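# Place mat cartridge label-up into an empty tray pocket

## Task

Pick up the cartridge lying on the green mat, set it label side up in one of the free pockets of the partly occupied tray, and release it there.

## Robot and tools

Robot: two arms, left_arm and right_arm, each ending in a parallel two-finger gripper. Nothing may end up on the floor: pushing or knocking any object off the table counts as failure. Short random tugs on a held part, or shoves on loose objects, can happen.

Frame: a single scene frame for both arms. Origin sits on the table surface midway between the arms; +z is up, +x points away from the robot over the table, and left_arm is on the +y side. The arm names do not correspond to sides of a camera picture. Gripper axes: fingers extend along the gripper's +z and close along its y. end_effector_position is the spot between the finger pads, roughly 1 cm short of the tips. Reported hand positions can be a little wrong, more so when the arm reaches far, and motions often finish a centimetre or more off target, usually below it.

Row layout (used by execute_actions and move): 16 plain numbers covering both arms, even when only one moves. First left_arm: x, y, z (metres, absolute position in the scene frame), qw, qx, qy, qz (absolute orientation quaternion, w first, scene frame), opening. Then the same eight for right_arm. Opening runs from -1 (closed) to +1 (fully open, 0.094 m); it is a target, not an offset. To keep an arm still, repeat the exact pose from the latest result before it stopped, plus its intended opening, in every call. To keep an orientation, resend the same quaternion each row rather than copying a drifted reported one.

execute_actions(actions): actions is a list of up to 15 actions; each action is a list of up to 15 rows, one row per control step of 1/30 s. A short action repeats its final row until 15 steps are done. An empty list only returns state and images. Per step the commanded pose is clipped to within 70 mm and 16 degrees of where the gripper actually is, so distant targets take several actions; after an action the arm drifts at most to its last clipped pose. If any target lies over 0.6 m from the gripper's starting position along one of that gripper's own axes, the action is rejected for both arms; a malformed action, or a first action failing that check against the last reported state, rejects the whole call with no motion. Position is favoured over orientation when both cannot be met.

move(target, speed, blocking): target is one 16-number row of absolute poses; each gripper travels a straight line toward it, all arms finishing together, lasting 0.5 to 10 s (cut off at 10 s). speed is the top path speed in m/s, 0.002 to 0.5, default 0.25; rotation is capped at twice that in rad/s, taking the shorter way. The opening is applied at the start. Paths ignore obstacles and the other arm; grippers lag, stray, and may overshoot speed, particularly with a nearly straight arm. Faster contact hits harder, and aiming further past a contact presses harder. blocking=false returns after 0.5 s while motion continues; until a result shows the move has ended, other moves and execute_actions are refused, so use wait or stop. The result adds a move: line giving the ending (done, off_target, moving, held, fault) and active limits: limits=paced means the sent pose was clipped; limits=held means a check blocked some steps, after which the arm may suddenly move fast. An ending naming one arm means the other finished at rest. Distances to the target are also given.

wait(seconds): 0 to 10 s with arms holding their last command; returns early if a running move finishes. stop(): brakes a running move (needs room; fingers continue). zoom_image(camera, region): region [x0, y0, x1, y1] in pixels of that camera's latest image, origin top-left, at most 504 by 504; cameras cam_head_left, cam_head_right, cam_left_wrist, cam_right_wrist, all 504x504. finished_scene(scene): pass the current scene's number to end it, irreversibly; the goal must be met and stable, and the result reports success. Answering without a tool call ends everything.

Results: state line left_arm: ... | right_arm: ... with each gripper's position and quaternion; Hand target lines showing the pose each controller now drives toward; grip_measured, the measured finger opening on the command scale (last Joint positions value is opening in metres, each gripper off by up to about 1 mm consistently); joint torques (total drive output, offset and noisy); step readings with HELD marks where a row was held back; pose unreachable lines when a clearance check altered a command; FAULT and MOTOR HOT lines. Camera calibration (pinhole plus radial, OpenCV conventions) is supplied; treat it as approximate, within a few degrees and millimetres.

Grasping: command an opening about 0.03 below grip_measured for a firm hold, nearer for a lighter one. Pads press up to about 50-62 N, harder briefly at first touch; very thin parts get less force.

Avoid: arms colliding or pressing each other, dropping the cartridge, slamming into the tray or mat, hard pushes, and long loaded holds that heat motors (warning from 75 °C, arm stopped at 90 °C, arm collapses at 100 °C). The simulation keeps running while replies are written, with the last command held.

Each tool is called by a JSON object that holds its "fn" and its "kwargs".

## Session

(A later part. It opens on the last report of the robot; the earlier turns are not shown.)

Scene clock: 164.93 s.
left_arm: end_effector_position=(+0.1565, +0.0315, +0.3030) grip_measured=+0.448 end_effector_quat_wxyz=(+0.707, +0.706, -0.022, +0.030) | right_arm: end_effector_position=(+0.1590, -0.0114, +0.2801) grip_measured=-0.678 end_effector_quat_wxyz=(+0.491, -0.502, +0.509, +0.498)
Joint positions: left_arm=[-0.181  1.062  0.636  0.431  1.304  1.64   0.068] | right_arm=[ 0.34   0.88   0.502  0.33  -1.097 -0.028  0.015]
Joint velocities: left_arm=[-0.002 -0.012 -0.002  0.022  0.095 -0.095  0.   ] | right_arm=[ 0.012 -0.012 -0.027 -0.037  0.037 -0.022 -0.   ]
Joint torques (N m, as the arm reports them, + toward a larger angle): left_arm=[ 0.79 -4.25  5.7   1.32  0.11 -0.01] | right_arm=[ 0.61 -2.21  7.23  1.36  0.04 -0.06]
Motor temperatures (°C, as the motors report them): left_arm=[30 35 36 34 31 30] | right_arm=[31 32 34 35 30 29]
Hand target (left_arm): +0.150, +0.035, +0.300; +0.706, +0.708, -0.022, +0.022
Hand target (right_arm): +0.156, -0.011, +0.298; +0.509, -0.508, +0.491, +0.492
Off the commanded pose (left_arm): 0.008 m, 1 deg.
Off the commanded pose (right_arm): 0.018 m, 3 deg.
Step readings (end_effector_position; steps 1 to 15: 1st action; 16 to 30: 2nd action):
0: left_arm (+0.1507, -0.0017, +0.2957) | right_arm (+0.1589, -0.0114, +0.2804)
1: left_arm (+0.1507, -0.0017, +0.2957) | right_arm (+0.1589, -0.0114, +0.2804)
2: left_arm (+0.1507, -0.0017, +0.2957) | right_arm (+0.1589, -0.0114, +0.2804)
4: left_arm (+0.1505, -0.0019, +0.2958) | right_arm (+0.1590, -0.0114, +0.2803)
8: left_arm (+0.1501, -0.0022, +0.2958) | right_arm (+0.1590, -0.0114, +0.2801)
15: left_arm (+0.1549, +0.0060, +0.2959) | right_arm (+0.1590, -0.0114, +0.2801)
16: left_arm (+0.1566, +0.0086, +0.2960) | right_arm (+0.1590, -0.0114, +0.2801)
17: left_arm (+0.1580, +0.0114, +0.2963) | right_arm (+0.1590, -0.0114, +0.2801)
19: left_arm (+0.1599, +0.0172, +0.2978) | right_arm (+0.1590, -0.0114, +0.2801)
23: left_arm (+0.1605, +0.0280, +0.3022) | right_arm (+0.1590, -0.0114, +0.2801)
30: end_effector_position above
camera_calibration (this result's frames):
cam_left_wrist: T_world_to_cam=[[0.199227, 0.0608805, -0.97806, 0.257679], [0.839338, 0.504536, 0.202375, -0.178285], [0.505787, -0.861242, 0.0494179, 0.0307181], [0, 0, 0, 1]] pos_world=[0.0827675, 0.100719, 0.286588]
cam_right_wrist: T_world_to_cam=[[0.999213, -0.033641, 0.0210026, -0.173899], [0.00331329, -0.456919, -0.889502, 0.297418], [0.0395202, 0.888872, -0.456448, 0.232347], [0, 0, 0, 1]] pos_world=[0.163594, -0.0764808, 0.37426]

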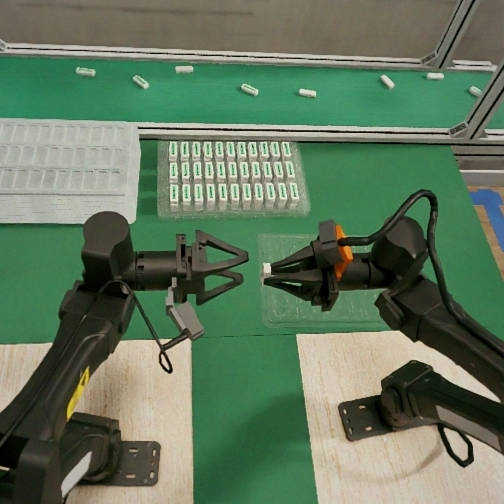

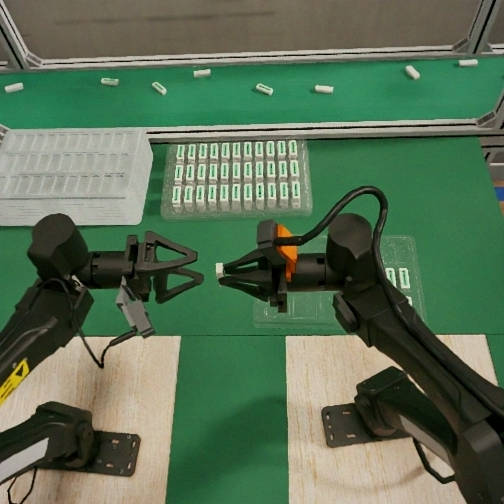

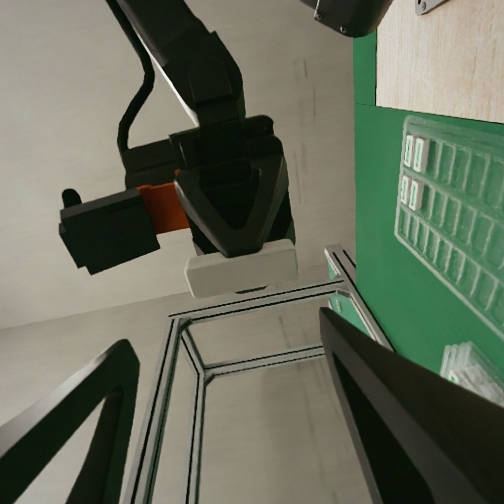

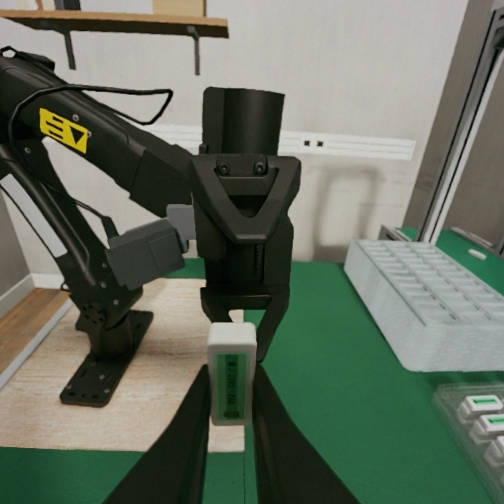

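{"fn": "move", "kwargs": {"target": [0.1565, 0.0315, 0.303, 0.707, 0.706, -0.022, 0.030, 0.45, 0.30, -0.195, 0.065, 0, 0.0262, 0.9997, 0, -0.71], "speed": 0.3}}

{"fn": "zoom_image", "kwargs": {"camera": "cam_right_wrist", "region": [100, 180, 380, 460]}}

Scene clock: 170.70 s.
left_arm: end_effector_position=(+0.1550, +0.0315, +0.3025) grip_measured=+0.448 end_effector_quat_wxyz=(+0.707, +0.707, -0.024, +0.026) | right_arm: end_effector_position=(+0.2816, -0.1981, +0.0568) grip_measured=-0.678 end_effector_quat_wxyz=(-0.009, +0.019, +1.000, -0.001)
Joint positions: left_arm=[-0.181  1.062  0.636  0.427  1.312  1.642  0.068] | right_arm=[ 0.113  1.679  1.133 -1.043 -0.003  0.285  0.015]
Joint velocities: left_arm=[ 0.007 -0.017 -0.012  0.022 -0.081 -0.022 -0.001] | right_arm=[-0.002 -0.012 -0.012  0.125  0.051  0.007 -0.   ]
Joint torques (N m, as the arm reports them, + toward a larger angle): left_arm=[ 0.06 -2.4   7.17  1.54 -0.03 -0.09] | right_arm=[-0.57 -6.19  6.32  0.12  0.12  0.05]
Motor temperatures (°C, as the motors report them): left_arm=[30 35 36 34 31 30] | right_arm=[31 32 34 35 30 29]
Hand target (left_arm): +0.156, +0.032, +0.303; +0.707, +0.706, -0.022, +0.030
Hand target (right_arm): +0.292, -0.199, +0.066; +0.007, +0.028, +1.000, -0.002
Off the commanded pose (left_arm): 0.002 m, 1 deg.
Off the commanded pose (right_arm): 0.020 m, 1 deg.
move: off_target (right_arm)
camera_calibration (this result's frames):
cam_left_wrist: T_world_to_cam=[[0.197635, 0.0602878, -0.97842, 0.257869], [0.843974, 0.497252, 0.201118, -0.177033], [0.498646, -0.865509, 0.0473933, 0.0333431], [0, 0, 0, 1]] pos_world=[0.0818207, 0.101342, 0.286329]
cam_right_wrist: T_world_to_cam=[[-0.00228263, -0.999387, 0.0349246, -0.208005], [-0.890924, 0.0178934, 0.4538, 0.282709], [-0.454147, -0.0300793, -0.890419, 0.273129], [0, 0, 0, 1]] pos_world=[0.375439, -0.204721, 0.12217]

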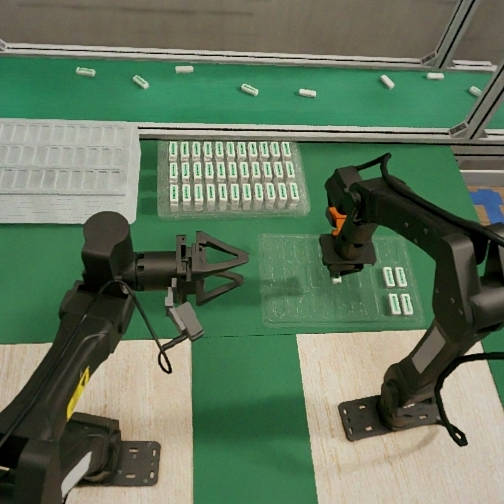

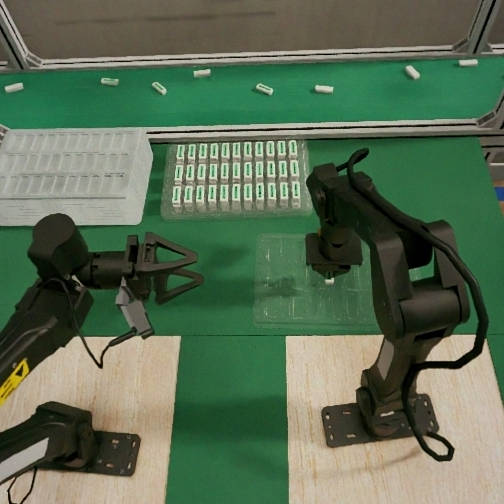

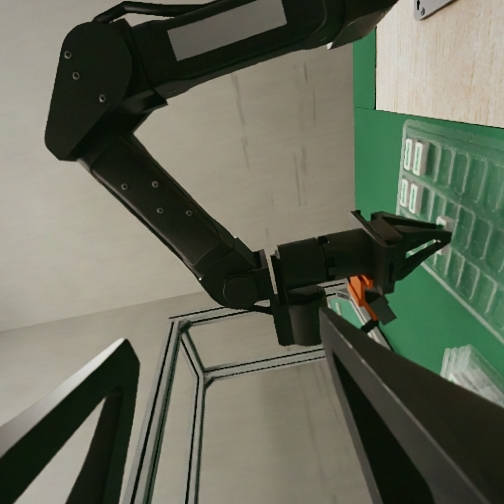

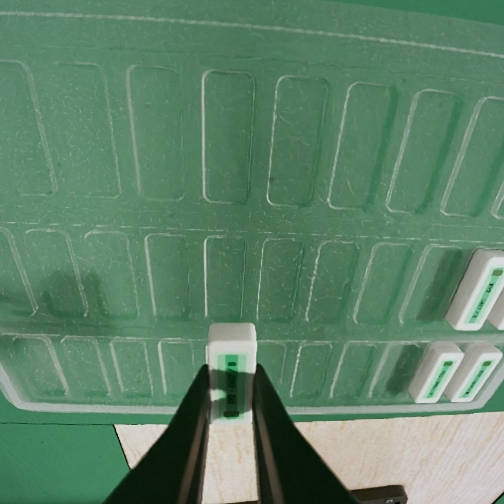

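Region (100, 180, 380, 460) of cam_right_wrist's 504x504 image, scaled by 1.800, with more detail than that image has.

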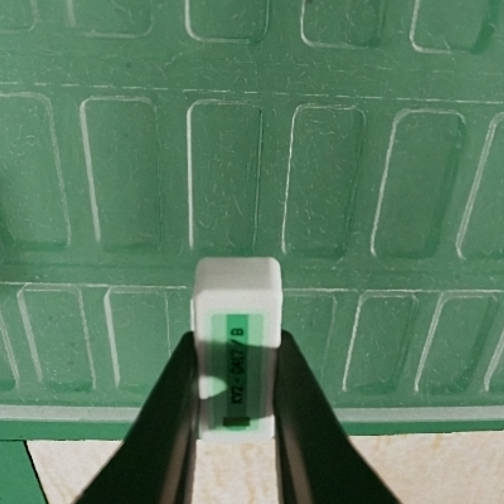

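{"fn": "move", "kwargs": {"target": [0.1565, 0.0315, 0.303, 0.707, 0.706, -0.022, 0.030, 0.45, 0.304, -0.193, 0.04, 0, 0.0262, 0.9997, 0, -0.71], "speed": 0.05}}

{"fn": "zoom_image", "kwargs": {"camera": "cam_right_wrist", "region": [100, 180, 380, 460]}}

Scene clock: 178.00 s.
left_arm: end_effector_position=(+0.1550, +0.0315, +0.3025) grip_measured=+0.448 end_effector_quat_wxyz=(+0.707, +0.707, -0.024, +0.027) | right_arm: end_effector_position=(+0.2897, -0.1962, +0.0332) grip_measured=-0.678 end_effector_quat_wxyz=(-0.022, +0.022, +1.000, -0.005)
Joint positions: left_arm=[-0.181  1.062  0.636  0.427  1.312  1.642  0.068] | right_arm=[ 0.113  1.765  1.133 -0.985 -0.002  0.29   0.015]
Joint velocities: left_arm=[-0.002 -0.002 -0.017  0.066  0.022  0.022  0.001] | right_arm=[-0.007 -0.027 -0.012 -0.022 -0.081  0.022 -0.001]
Joint torques (N m, as the arm reports them, + toward a larger angle): left_arm=[ 0.07 -2.4   7.17  1.54 -0.03 -0.09] | right_arm=[-0.14 -6.61  5.73  0.29  0.01  0.07]
Motor temperatures (°C, as the motors report them): left_arm=[30 35 36 34 31 30] | right_arm=[31 33 34 34 30 29]
Hand target (left_arm): +0.157, +0.032, +0.303; +0.707, +0.706, -0.022, +0.030
Hand target (right_arm): +0.303, -0.193, +0.040; -0.000, +0.026, +1.000, +0.000
Off the commanded pose (left_arm): 0.002 m, 0 deg.
Off the commanded pose (right_arm): 0.016 m, 3 deg.
move: off_target (right_arm)
camera_calibration (this result's frames):
cam_left_wrist: T_world_to_cam=[[0.197612, 0.060363, -0.97842, 0.257857], [0.843784, 0.497574, 0.201117, -0.177071], [0.498977, -0.865319, 0.0473935, 0.0332522], [0, 0, 0, 1]] pos_world=[0.081862, 0.101315, 0.286329]
cam_right_wrist: T_world_to_cam=[[-0.00618913, -0.99906, 0.0428973, -0.204416], [-0.878737, 0.0259079, 0.476603, 0.297831], [-0.477266, -0.0347457, -0.878071, 0.261269], [0, 0, 0, 1]] pos_world=[0.385145, -0.202863, 0.0962346]

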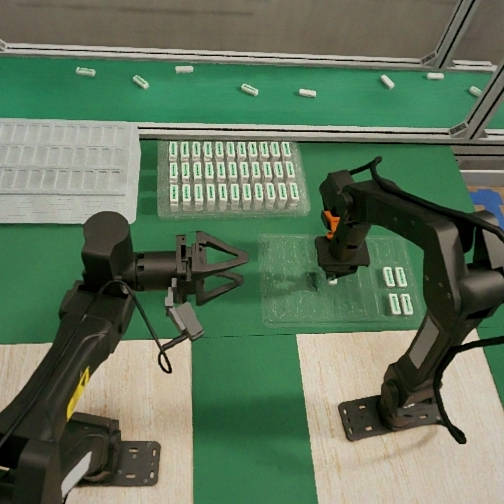

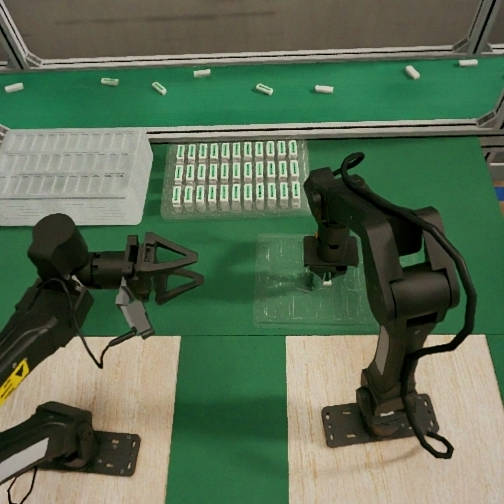

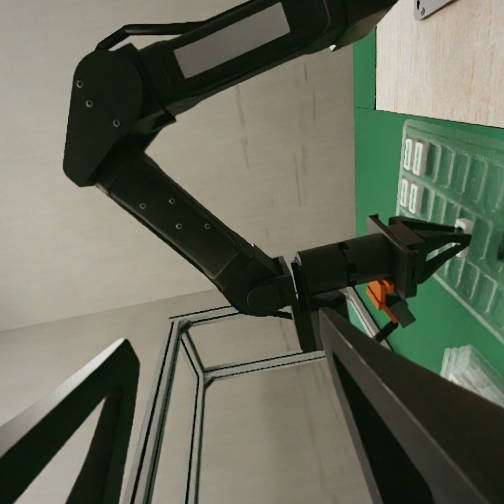

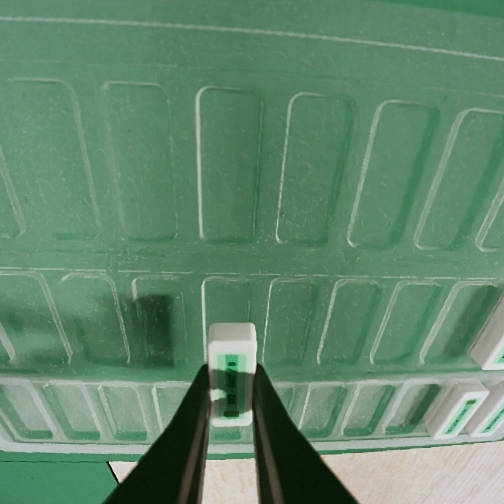

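Region (100, 180, 380, 460) of cam_right_wrist's 504x504 image, scaled by 1.800, with more detail than that image has.

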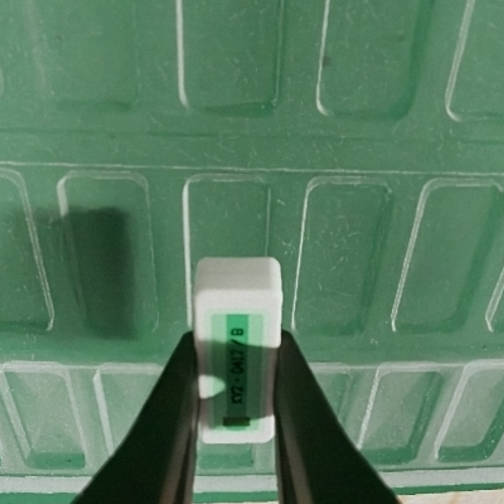

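{"fn": "move", "kwargs": {"target": [0.1565, 0.0315, 0.303, 0.707, 0.706, -0.022, 0.030, 0.45, 0.2987, -0.1925, 0.028, 0, 0.0262, 0.9997, 0, -0.71], "speed": 0.03}}

{"fn": "zoom_image", "kwargs": {"camera": "cam_right_wrist", "region": [100, 180, 380, 460]}}

Scene clock: 187.53 s.
left_arm: end_effector_position=(+0.1550, +0.0315, +0.3025) grip_measured=+0.448 end_effector_quat_wxyz=(+0.707, +0.707, -0.024, +0.027) | right_arm: end_effector_position=(+0.3019, -0.1932, +0.0330) grip_measured=-0.678 end_effector_quat_wxyz=(+0.002, +0.025, +1.000, +0.002)
Joint positions: left_arm=[-0.181  1.062  0.636  0.427  1.312  1.642  0.068] | right_arm=[ 0.113  1.765  1.133 -0.934 -0.002  0.296  0.015]
Joint velocities: left_arm=[-0.027 -0.007  0.002 -0.066 -0.037  0.007  0.   ] | right_arm=[-0.012  0.002 -0.032  0.022  0.095 -0.007 -0.   ]
Joint torques (N m, as the arm reports them, + toward a larger angle): left_arm=[ 0.07 -2.39  7.16  1.54 -0.03 -0.09] | right_arm=[ 0.43 -6.56  2.31  0.37 -0.03  0.07]
Motor temperatures (°C, as the motors report them): left_arm=[30 34 36 34 31 30] | right_arm=[31 34 33 33 30 29]
Hand target (left_arm): +0.156, +0.032, +0.303; +0.707, +0.706, -0.022, +0.030
Hand target (right_arm): +0.299, -0.193, +0.028; -0.000, +0.027, +1.000, +0.000
Off the commanded pose (left_arm): 0.002 m, 0 deg.
Off the commanded pose (right_arm): 0.006 m, 0 deg.
move: done
camera_calibration (this result's frames):
cam_left_wrist: T_world_to_cam=[[0.197612, 0.060363, -0.97842, 0.257857], [0.843784, 0.497574, 0.201117, -0.177071], [0.498977, -0.865319, 0.0473935, 0.0332522], [0, 0, 0, 1]] pos_world=[0.081862, 0.101315, 0.286329]
cam_right_wrist: T_world_to_cam=[[-0.0144685, -0.99944, 0.030157, -0.198412], [-0.900963, 0.0261115, 0.43311, 0.316808], [-0.433655, -0.0209039, -0.900836, 0.25724], [0, 0, 0, 1]] pos_world=[0.394115, -0.201196, 0.100502]

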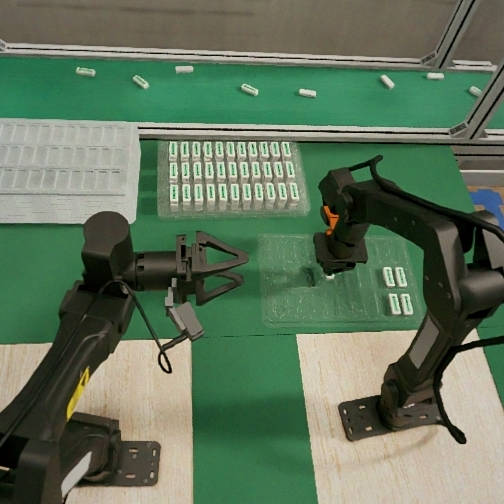

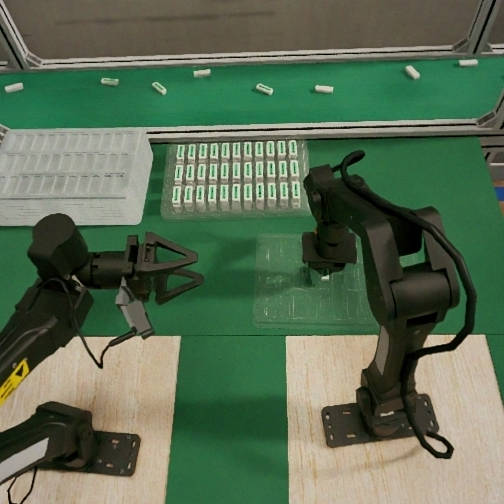

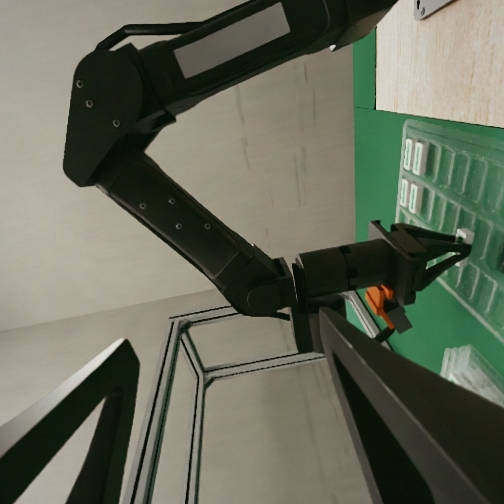

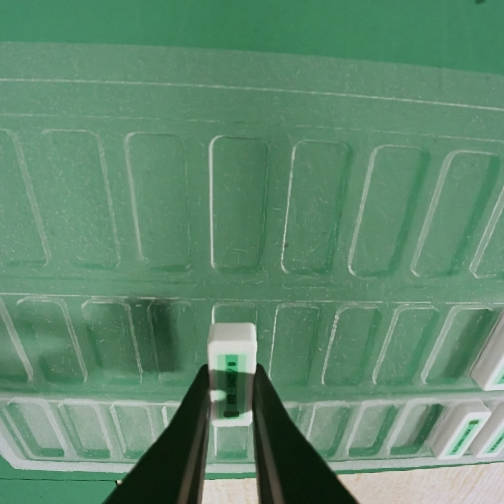

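Region (100, 180, 380, 460) of cam_right_wrist's 504x504 image, scaled by 1.800, with more detail than that image has.

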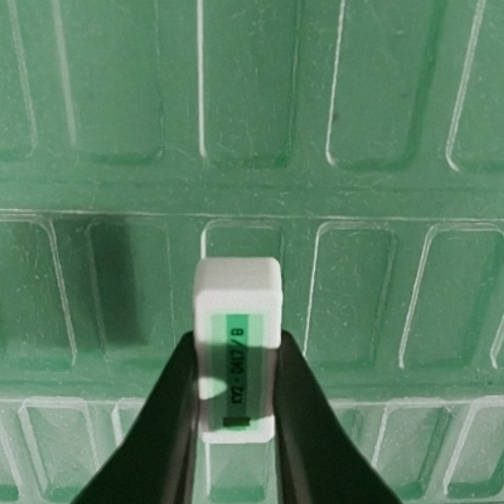

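{"fn": "move", "kwargs": {"target": [0.1565, 0.0315, 0.303, 0.707, 0.706, -0.022, 0.030, 0.45, 0.2957, -0.193, 0.018, 0, 0.0262, 0.9997, 0, -0.71], "speed": 0.025}}

{"fn": "zoom_image", "kwargs": {"camera": "cam_right_wrist", "region": [150, 260, 320, 430]}}

Scene clock: 191.60 s.
left_arm: end_effector_position=(+0.1550, +0.0315, +0.3025) grip_measured=+0.448 end_effector_quat_wxyz=(+0.707, +0.707, -0.024, +0.027) | right_arm: end_effector_position=(+0.2971, -0.1944, +0.0234) grip_measured=-0.678 end_effector_quat_wxyz=(+0.001, +0.026, +1.000, +0.001)
Joint positions: left_arm=[-0.181  1.062  0.636  0.427  1.312  1.642  0.068] | right_arm=[ 0.113  1.765  1.091 -0.895 -0.002  0.297  0.015]
Joint velocities: left_arm=[-0.002  0.002 -0.002 -0.007  0.051 -0.007 -0.   ] | right_arm=[-0.002  0.007  0.017 -0.007  0.022  0.037  0.001]
Joint torques (N m, as the arm reports them, + toward a larger angle): left_arm=[ 0.07 -2.4   7.17  1.54 -0.03 -0.08] | right_arm=[ 0.6  -6.07  2.57  0.35  0.01  0.09]
Motor temperatures (°C, as the motors report them): left_arm=[30 34 36 34 31 30] | right_arm=[31 34 33 33 30 29]
Hand target (left_arm): +0.156, +0.032, +0.303; +0.707, +0.706, -0.022, +0.030
Hand target (right_arm): +0.295, -0.193, +0.018; -0.000, +0.026, +1.000, -0.000
Off the commanded pose (left_arm): 0.002 m, 0 deg.
Off the commanded pose (right_arm): 0.006 m, 0 deg.
move: done
camera_calibration (this result's frames):
cam_left_wrist: T_world_to_cam=[[0.197612, 0.060363, -0.97842, 0.257857], [0.843784, 0.497574, 0.201117, -0.177071], [0.498977, -0.865319, 0.0473935, 0.0332522], [0, 0, 0, 1]] pos_world=[0.081862, 0.101315, 0.286329]
cam_right_wrist: T_world_to_cam=[[-0.0155217, -0.999401, 0.0309414, -0.199098], [-0.899645, 0.0274635, 0.435758, 0.316476], [-0.436347, -0.0210725, -0.899532, 0.247207], [0, 0, 0, 1]] pos_world=[0.389494, -0.202461, 0.0906233]

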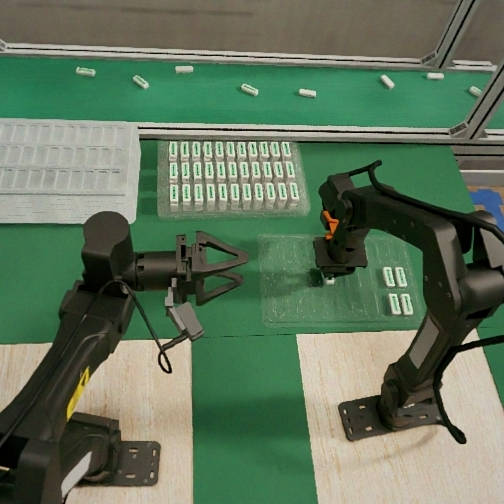

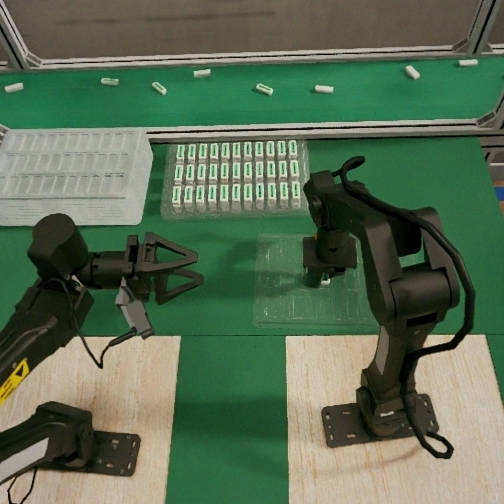

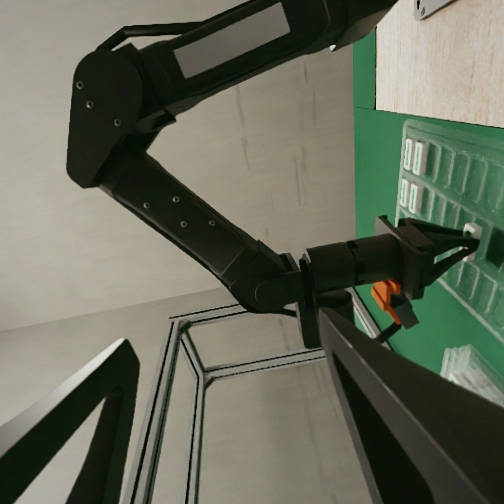

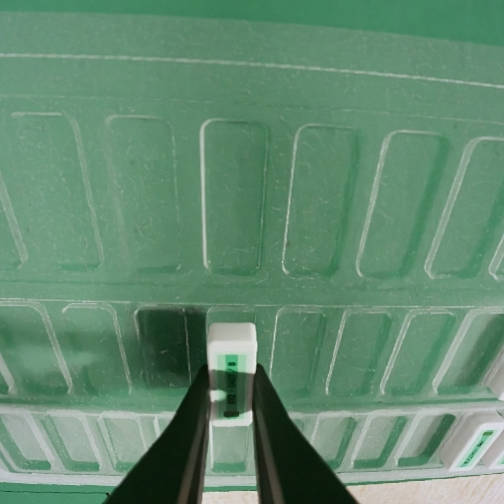

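Region (150, 260, 320, 430) of cam_right_wrist's 504x504 image, scaled by 2.965, with more detail than that image has.

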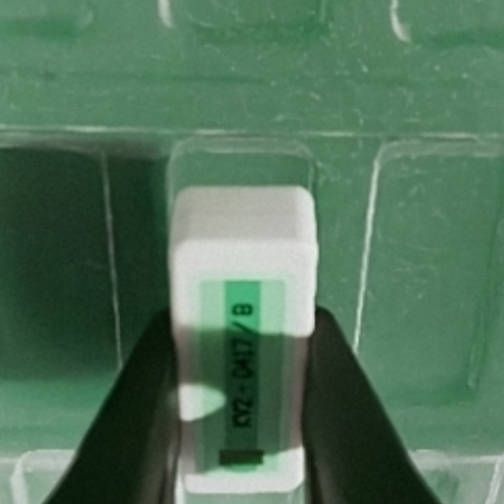

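{"fn": "move", "kwargs": {"target": [0.1565, 0.0315, 0.303, 0.707, 0.706, -0.022, 0.030, 0.45, 0.298, -0.1925, 0.012, 0, 0.0262, 0.9997, 0, -0.71], "speed": 0.015}}

{"fn": "zoom_image", "kwargs": {"camera": "cam_right_wrist", "region": [150, 260, 320, 430]}}

Scene clock: 198.40 s.
left_arm: end_effector_position=(+0.1550, +0.0315, +0.3025) grip_measured=+0.448 end_effector_quat_wxyz=(+0.707, +0.707, -0.024, +0.027) | right_arm: end_effector_position=(+0.3005, -0.1935, +0.0168) grip_measured=-0.678 end_effector_quat_wxyz=(+0.001, +0.026, +1.000, +0.001)
Joint positions: left_arm=[-0.181  1.062  0.636  0.427  1.312  1.642  0.068] | right_arm=[ 0.113  1.788  1.091 -0.872 -0.002  0.297  0.015]
Joint velocities: left_arm=[-0.007 -0.012  0.002  0.037 -0.007 -0.022 -0.   ] | right_arm=[ 0.012  0.022  0.002 -0.007  0.007 -0.051  0.   ]
Joint torques (N m, as the arm reports them, + toward a larger angle): left_arm=[ 0.06 -2.4   7.18  1.54 -0.03 -0.09] | right_arm=[ 0.49 -6.73  2.31  0.4  -0.01  0.05]
Motor temperatures (°C, as the motors report them): left_arm=[30 34 36 34 31 30] | right_arm=[31 34 32 33 30 29]
Hand target (left_arm): +0.156, +0.032, +0.303; +0.707, +0.706, -0.022, +0.030
Hand target (right_arm): +0.298, -0.193, +0.012; -0.000, +0.026, +1.000, -0.000
Off the commanded pose (left_arm): 0.002 m, 0 deg.
Off the commanded pose (right_arm): 0.006 m, 0 deg.
move: done
camera_calibration (this result's frames):
cam_left_wrist: T_world_to_cam=[[0.197612, 0.060363, -0.97842, 0.257857], [0.843784, 0.497574, 0.201117, -0.177071], [0.498977, -0.865319, 0.0473935, 0.0332522], [0, 0, 0, 1]] pos_world=[0.081862, 0.101315, 0.286329]
cam_right_wrist: T_world_to_cam=[[-0.0155217, -0.999401, 0.0309414, -0.197993], [-0.899645, 0.0274635, 0.435758, 0.322352], [-0.436347, -0.0210725, -0.899532, 0.242807], [0, 0, 0, 1]] pos_world=[0.392877, -0.201611, 0.0840708]

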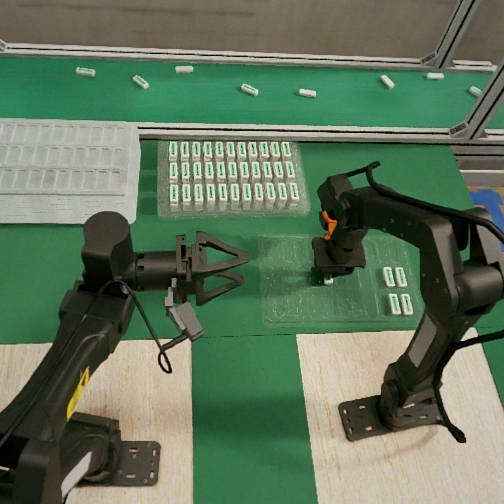

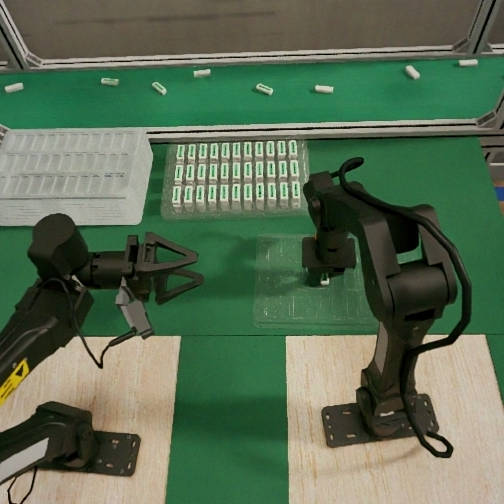

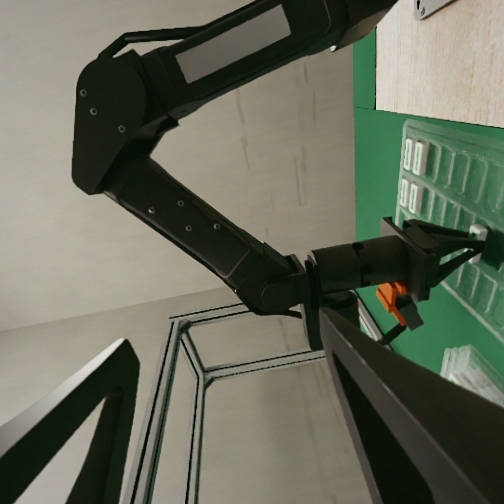

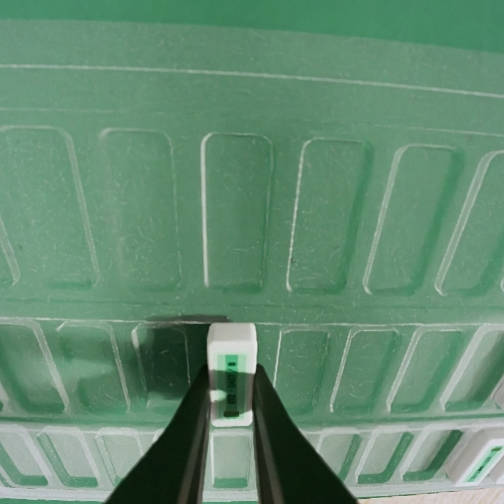

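Region (150, 260, 320, 430) of cam_right_wrist's 504x504 image, scaled by 2.965, with more detail than that image has.

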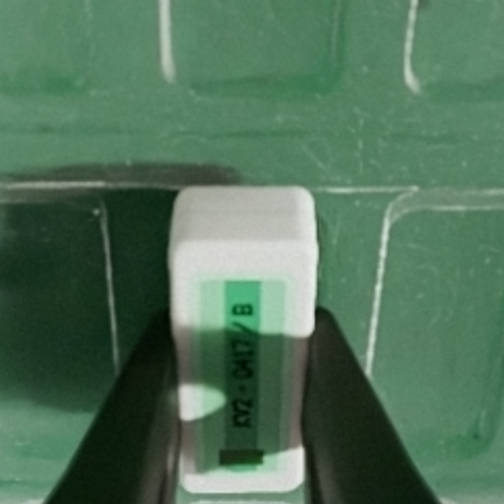

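{"fn": "zoom_image", "kwargs": {"camera": "cam_left_wrist", "region": [424, 190, 504, 270]}}

{"fn": "zoom_image", "kwargs": {"camera": "cam_head_left", "region": [290, 250, 370, 310]}}

{"fn": "zoom_image", "kwargs": {"camera": "cam_head_right", "region": [285, 250, 365, 310]}}

Region (424, 190, 504, 270) of cam_left_wrist's 504x504 image, scaled by 6.300, with more detail than that image has.

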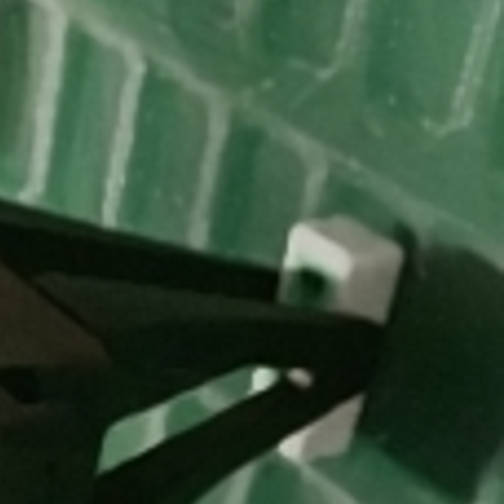

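Region (290, 250, 370, 310) of cam_head_left's 504x504 image, scaled by 6.300, with more detail than that image has; it fills the top 378 rows of this view, and the rest is white.

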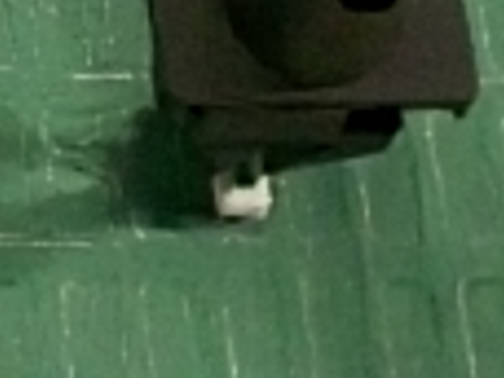

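Region (285, 250, 365, 310) of cam_head_right's 504x504 image, scaled by 6.300, with more detail than that image has; it fills the top 378 rows of this view, and the rest is white.

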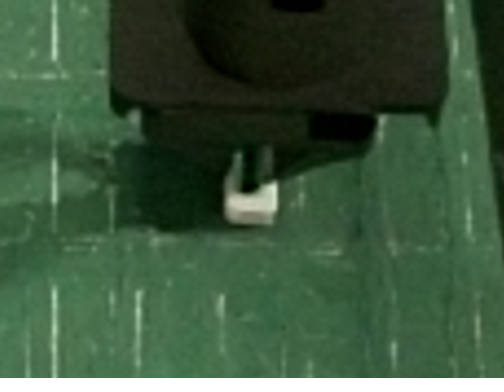

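{"fn": "zoom_image", "kwargs": {"camera": "cam_right_wrist", "region": [300, 300, 504, 504]}}

Region (300, 300, 504, 504) of cam_right_wrist's 504x504 image, scaled by 2.471, with more detail than that image has.

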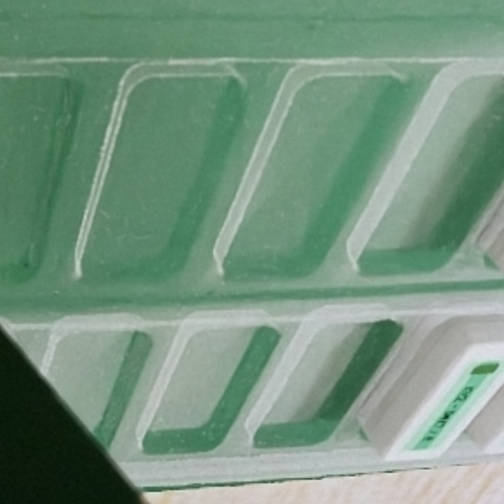

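{"fn": "move", "kwargs": {"target": [0.1565, 0.0315, 0.303, 0.707, 0.706, -0.022, 0.030, 0.45, 0.2965, -0.1925, 0.0095, 0, 0.0262, 0.9997, 0, -0.71], "speed": 0.015}}

{"fn": "zoom_image", "kwargs": {"camera": "cam_right_wrist", "region": [150, 260, 320, 430]}}

Scene clock: 205.73 s.
left_arm: end_effector_position=(+0.1550, +0.0315, +0.3025) grip_measured=+0.448 end_effector_quat_wxyz=(+0.707, +0.707, -0.024, +0.027) | right_arm: end_effector_position=(+0.3003, -0.1936, +0.0159) grip_measured=-0.678 end_effector_quat_wxyz=(+0.001, +0.026, +1.000, +0.002)
Joint positions: left_arm=[-0.181  1.062  0.636  0.427  1.312  1.642  0.068] | right_arm=[ 0.113  1.788  1.087 -0.867 -0.002  0.298  0.015]
Joint velocities: left_arm=[-0.007 -0.007 -0.012 -0.095 -0.081 -0.007 -0.001] | right_arm=[-0.002 -0.012  0.007 -0.007 -0.037  0.007 -0.001]
Joint torques (N m, as the arm reports them, + toward a larger angle): left_arm=[ 0.06 -2.4   7.17  1.54 -0.03 -0.08] | right_arm=[ 0.71 -6.5   1.9   0.44 -0.01  0.05]
Motor temperatures (°C, as the motors report them): left_arm=[30 34 36 34 31 30] | right_arm=[31 34 32 33 30 29]
Hand target (left_arm): +0.156, +0.032, +0.303; +0.707, +0.706, -0.022, +0.030
Hand target (right_arm): +0.296, -0.193, +0.010; -0.000, +0.026, +1.000, -0.000
Off the commanded pose (left_arm): 0.002 m, 0 deg.
Off the commanded pose (right_arm): 0.008 m, 0 deg.
move: done
camera_calibration (this result's frames):
cam_left_wrist: T_world_to_cam=[[0.197612, 0.060363, -0.97842, 0.257857], [0.843784, 0.497574, 0.201117, -0.177071], [0.498977, -0.865319, 0.0473935, 0.0332522], [0, 0, 0, 1]] pos_world=[0.081862, 0.101315, 0.286329]
cam_right_wrist: T_world_to_cam=[[-0.0163183, -0.999397, 0.0306432, -0.197766], [-0.900106, 0.0280279, 0.434769, 0.32287], [-0.435366, -0.0204874, -0.90002, 0.241701], [0, 0, 0, 1]] pos_world=[0.392618, -0.201745, 0.0832223]

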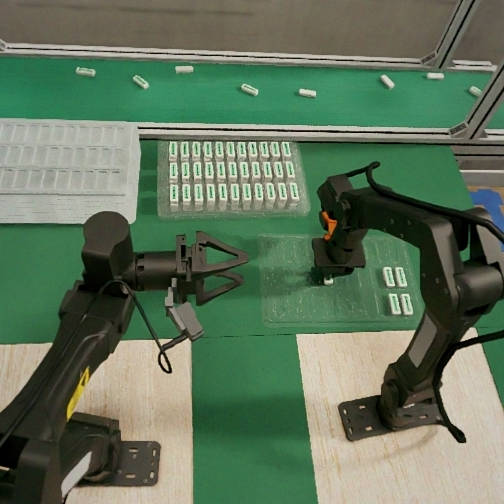

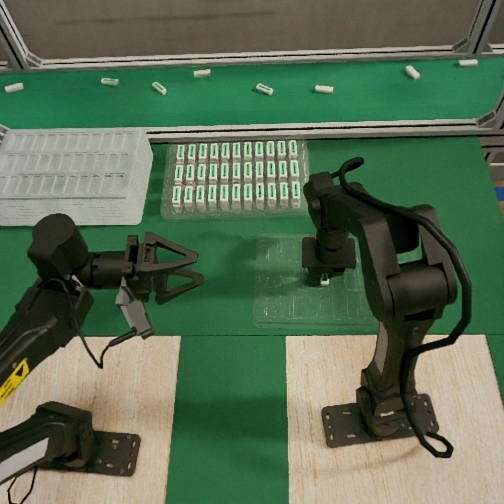

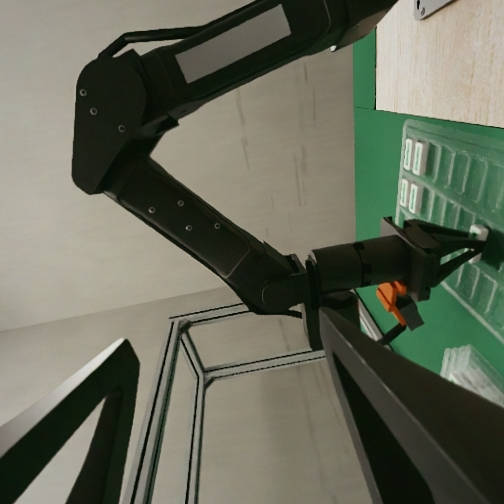

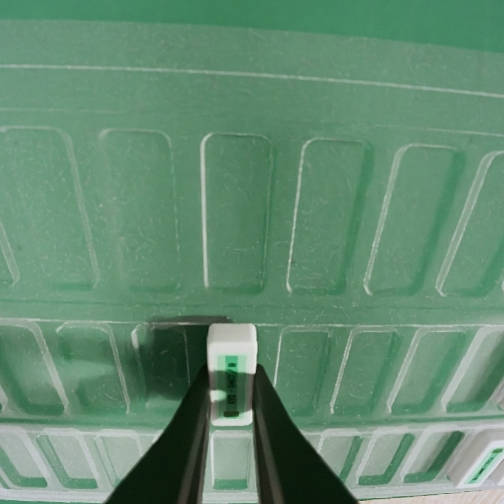

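Region (150, 260, 320, 430) of cam_right_wrist's 504x504 image, scaled by 2.965, with more detail than that image has.

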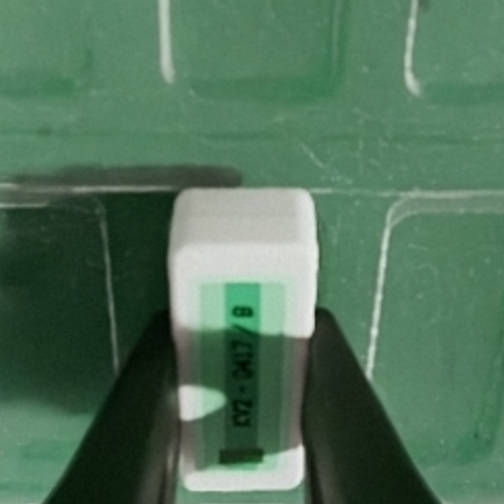

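{"fn": "move", "kwargs": {"target": [0.1565, 0.0315, 0.303, 0.707, 0.706, -0.022, 0.030, 0.45, 0.2940, -0.1925, 0.0115, 0, 0.0262, 0.9997, 0, -0.71], "speed": 0.015}}

{"fn": "zoom_image", "kwargs": {"camera": "cam_right_wrist", "region": [150, 260, 320, 430]}}

Scene clock: 214.57 s.
left_arm: end_effector_position=(+0.1550, +0.0315, +0.3025) grip_measured=+0.448 end_effector_quat_wxyz=(+0.707, +0.707, -0.024, +0.027) | right_arm: end_effector_position=(+0.3002, -0.1935, +0.0159) grip_measured=-0.678 end_effector_quat_wxyz=(+0.001, +0.027, +1.000, +0.001)
Joint positions: left_arm=[-0.181  1.062  0.636  0.427  1.312  1.642  0.068] | right_arm=[ 0.114  1.788  1.087 -0.867 -0.001  0.301  0.015]
Joint velocities: left_arm=[ 0.017  0.032 -0.002 -0.007 -0.037 -0.037  0.   ] | right_arm=[ 0.002  0.002 -0.012  0.007 -0.051  0.022 -0.   ]
Joint torques (N m, as the arm reports them, + toward a larger angle): left_arm=[ 0.06 -2.4   7.16  1.54 -0.03 -0.09] | right_arm=[ 0.78 -7.54  1.39  0.4  -0.02  0.07]
Motor temperatures (°C, as the motors report them): left_arm=[30 34 36 34 31 30] | right_arm=[31 34 31 33 30 29]
Hand target (left_arm): +0.156, +0.032, +0.303; +0.707, +0.706, -0.022, +0.030
Hand target (right_arm): +0.294, -0.193, +0.012; -0.000, +0.026, +1.000, -0.000
Off the commanded pose (left_arm): 0.002 m, 0 deg.
Off the commanded pose (right_arm): 0.008 m, 0 deg.
move: done
camera_calibration (this result's frames):
cam_left_wrist: T_world_to_cam=[[0.197612, 0.060363, -0.97842, 0.257857], [0.843784, 0.497574, 0.201117, -0.177071], [0.498977, -0.865319, 0.0473935, 0.0332522], [0, 0, 0, 1]] pos_world=[0.081862, 0.101315, 0.286329]
cam_right_wrist: T_world_to_cam=[[-0.018221, -0.999339, 0.0314718, -0.19713], [-0.899967, 0.0301059, 0.434917, 0.323122], [-0.435577, -0.020399, -0.89992, 0.24173], [0, 0, 0, 1]] pos_world=[0.392499, -0.201796, 0.083211]

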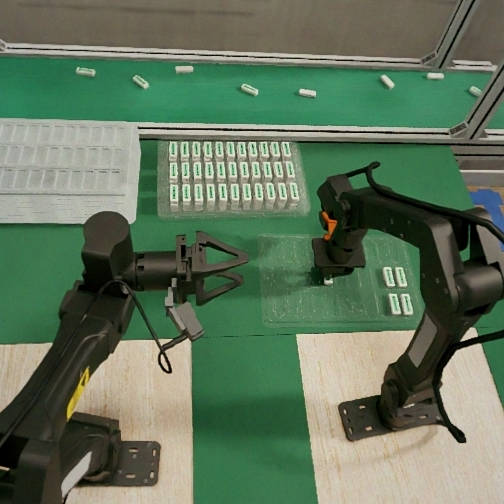

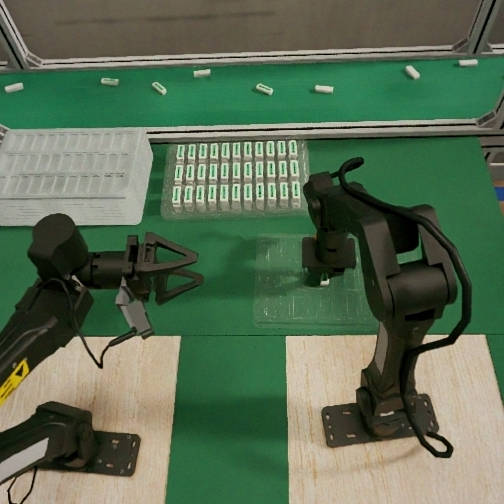

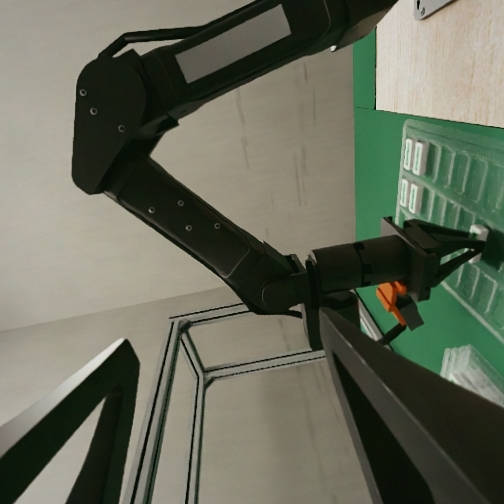

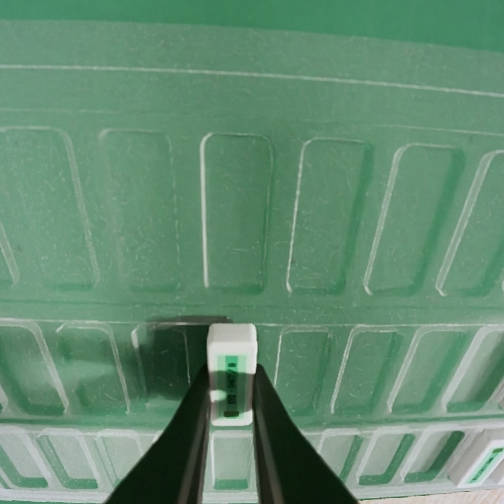

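Region (150, 260, 320, 430) of cam_right_wrist's 504x504 image, scaled by 2.965, with more detail than that image has.

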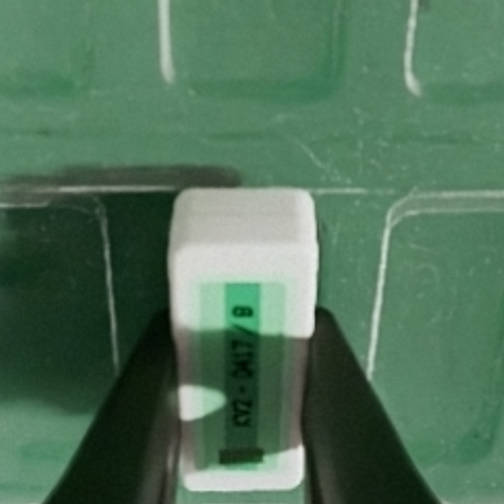

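{"fn": "execute_actions", "kwargs": {"actions": []}}

Scene clock: 218.47 s.
left_arm: end_effector_position=(+0.1550, +0.0315, +0.3025) grip_measured=+0.448 end_effector_quat_wxyz=(+0.707, +0.707, -0.024, +0.027) | right_arm: end_effector_position=(+0.3002, -0.1935, +0.0159) grip_measured=-0.678 end_effector_quat_wxyz=(+0.001, +0.027, +1.000, +0.001)
Joint positions: left_arm=[-0.181  1.062  0.636  0.427  1.312  1.642  0.068] | right_arm=[ 0.114  1.788  1.087 -0.867 -0.001  0.301  0.015]
Joint velocities: left_arm=[ 0.002 -0.002  0.012  0.022  0.037  0.007 -0.   ] | right_arm=[ 0.002  0.007 -0.012 -0.066  0.037  0.007 -0.001]
Joint torques (N m, as the arm reports them, + toward a larger angle): left_arm=[ 0.06 -2.4   7.16  1.54 -0.03 -0.09] | right_arm=[ 0.72 -7.52  1.4   0.4  -0.01  0.05]
Motor temperatures (°C, as the motors report them): left_arm=[30 34 36 34 31 30] | right_arm=[31 35 31 32 30 29]
Hand target (left_arm): +0.156, +0.032, +0.303; +0.707, +0.706, -0.022, +0.030
Hand target (right_arm): +0.294, -0.193, +0.012; -0.000, +0.026, +1.000, -0.000
Off the commanded pose (left_arm): 0.002 m, 0 deg.
Off the commanded pose (right_arm): 0.008 m, 0 deg.
camera_calibration (this result's frames):
cam_left_wrist: T_world_to_cam=[[0.197612, 0.060363, -0.97842, 0.257857], [0.843784, 0.497574, 0.201117, -0.177071], [0.498977, -0.865319, 0.0473935, 0.0332522], [0, 0, 0, 1]] pos_world=[0.081862, 0.101315, 0.286329]
cam_right_wrist: T_world_to_cam=[[-0.0186022, -0.999332, 0.0314708, -0.197014], [-0.899955, 0.0304488, 0.434918, 0.323184], [-0.435585, -0.0202319, -0.89992, 0.241765], [0, 0, 0, 1]] pos_world=[0.392496, -0.201831, 0.0832109]

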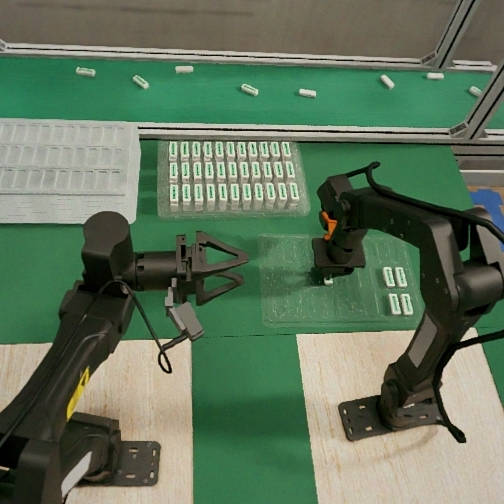

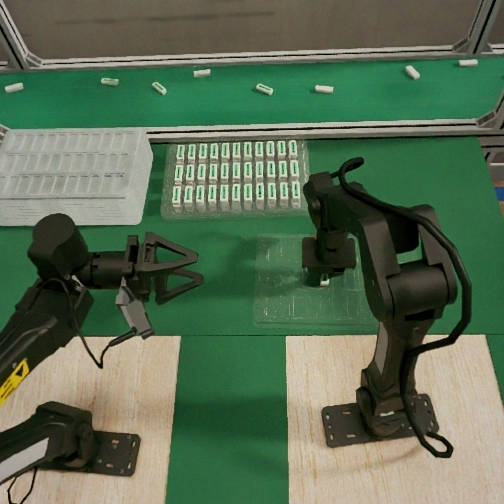

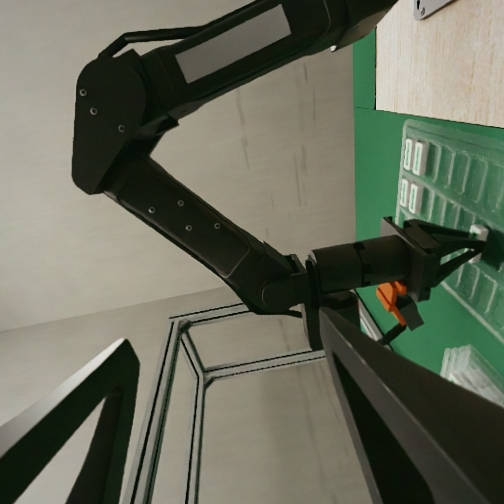

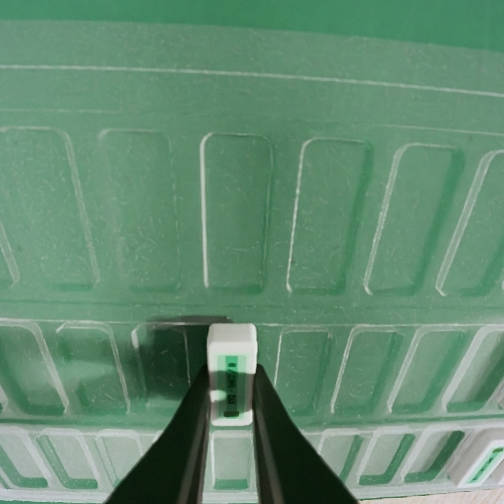

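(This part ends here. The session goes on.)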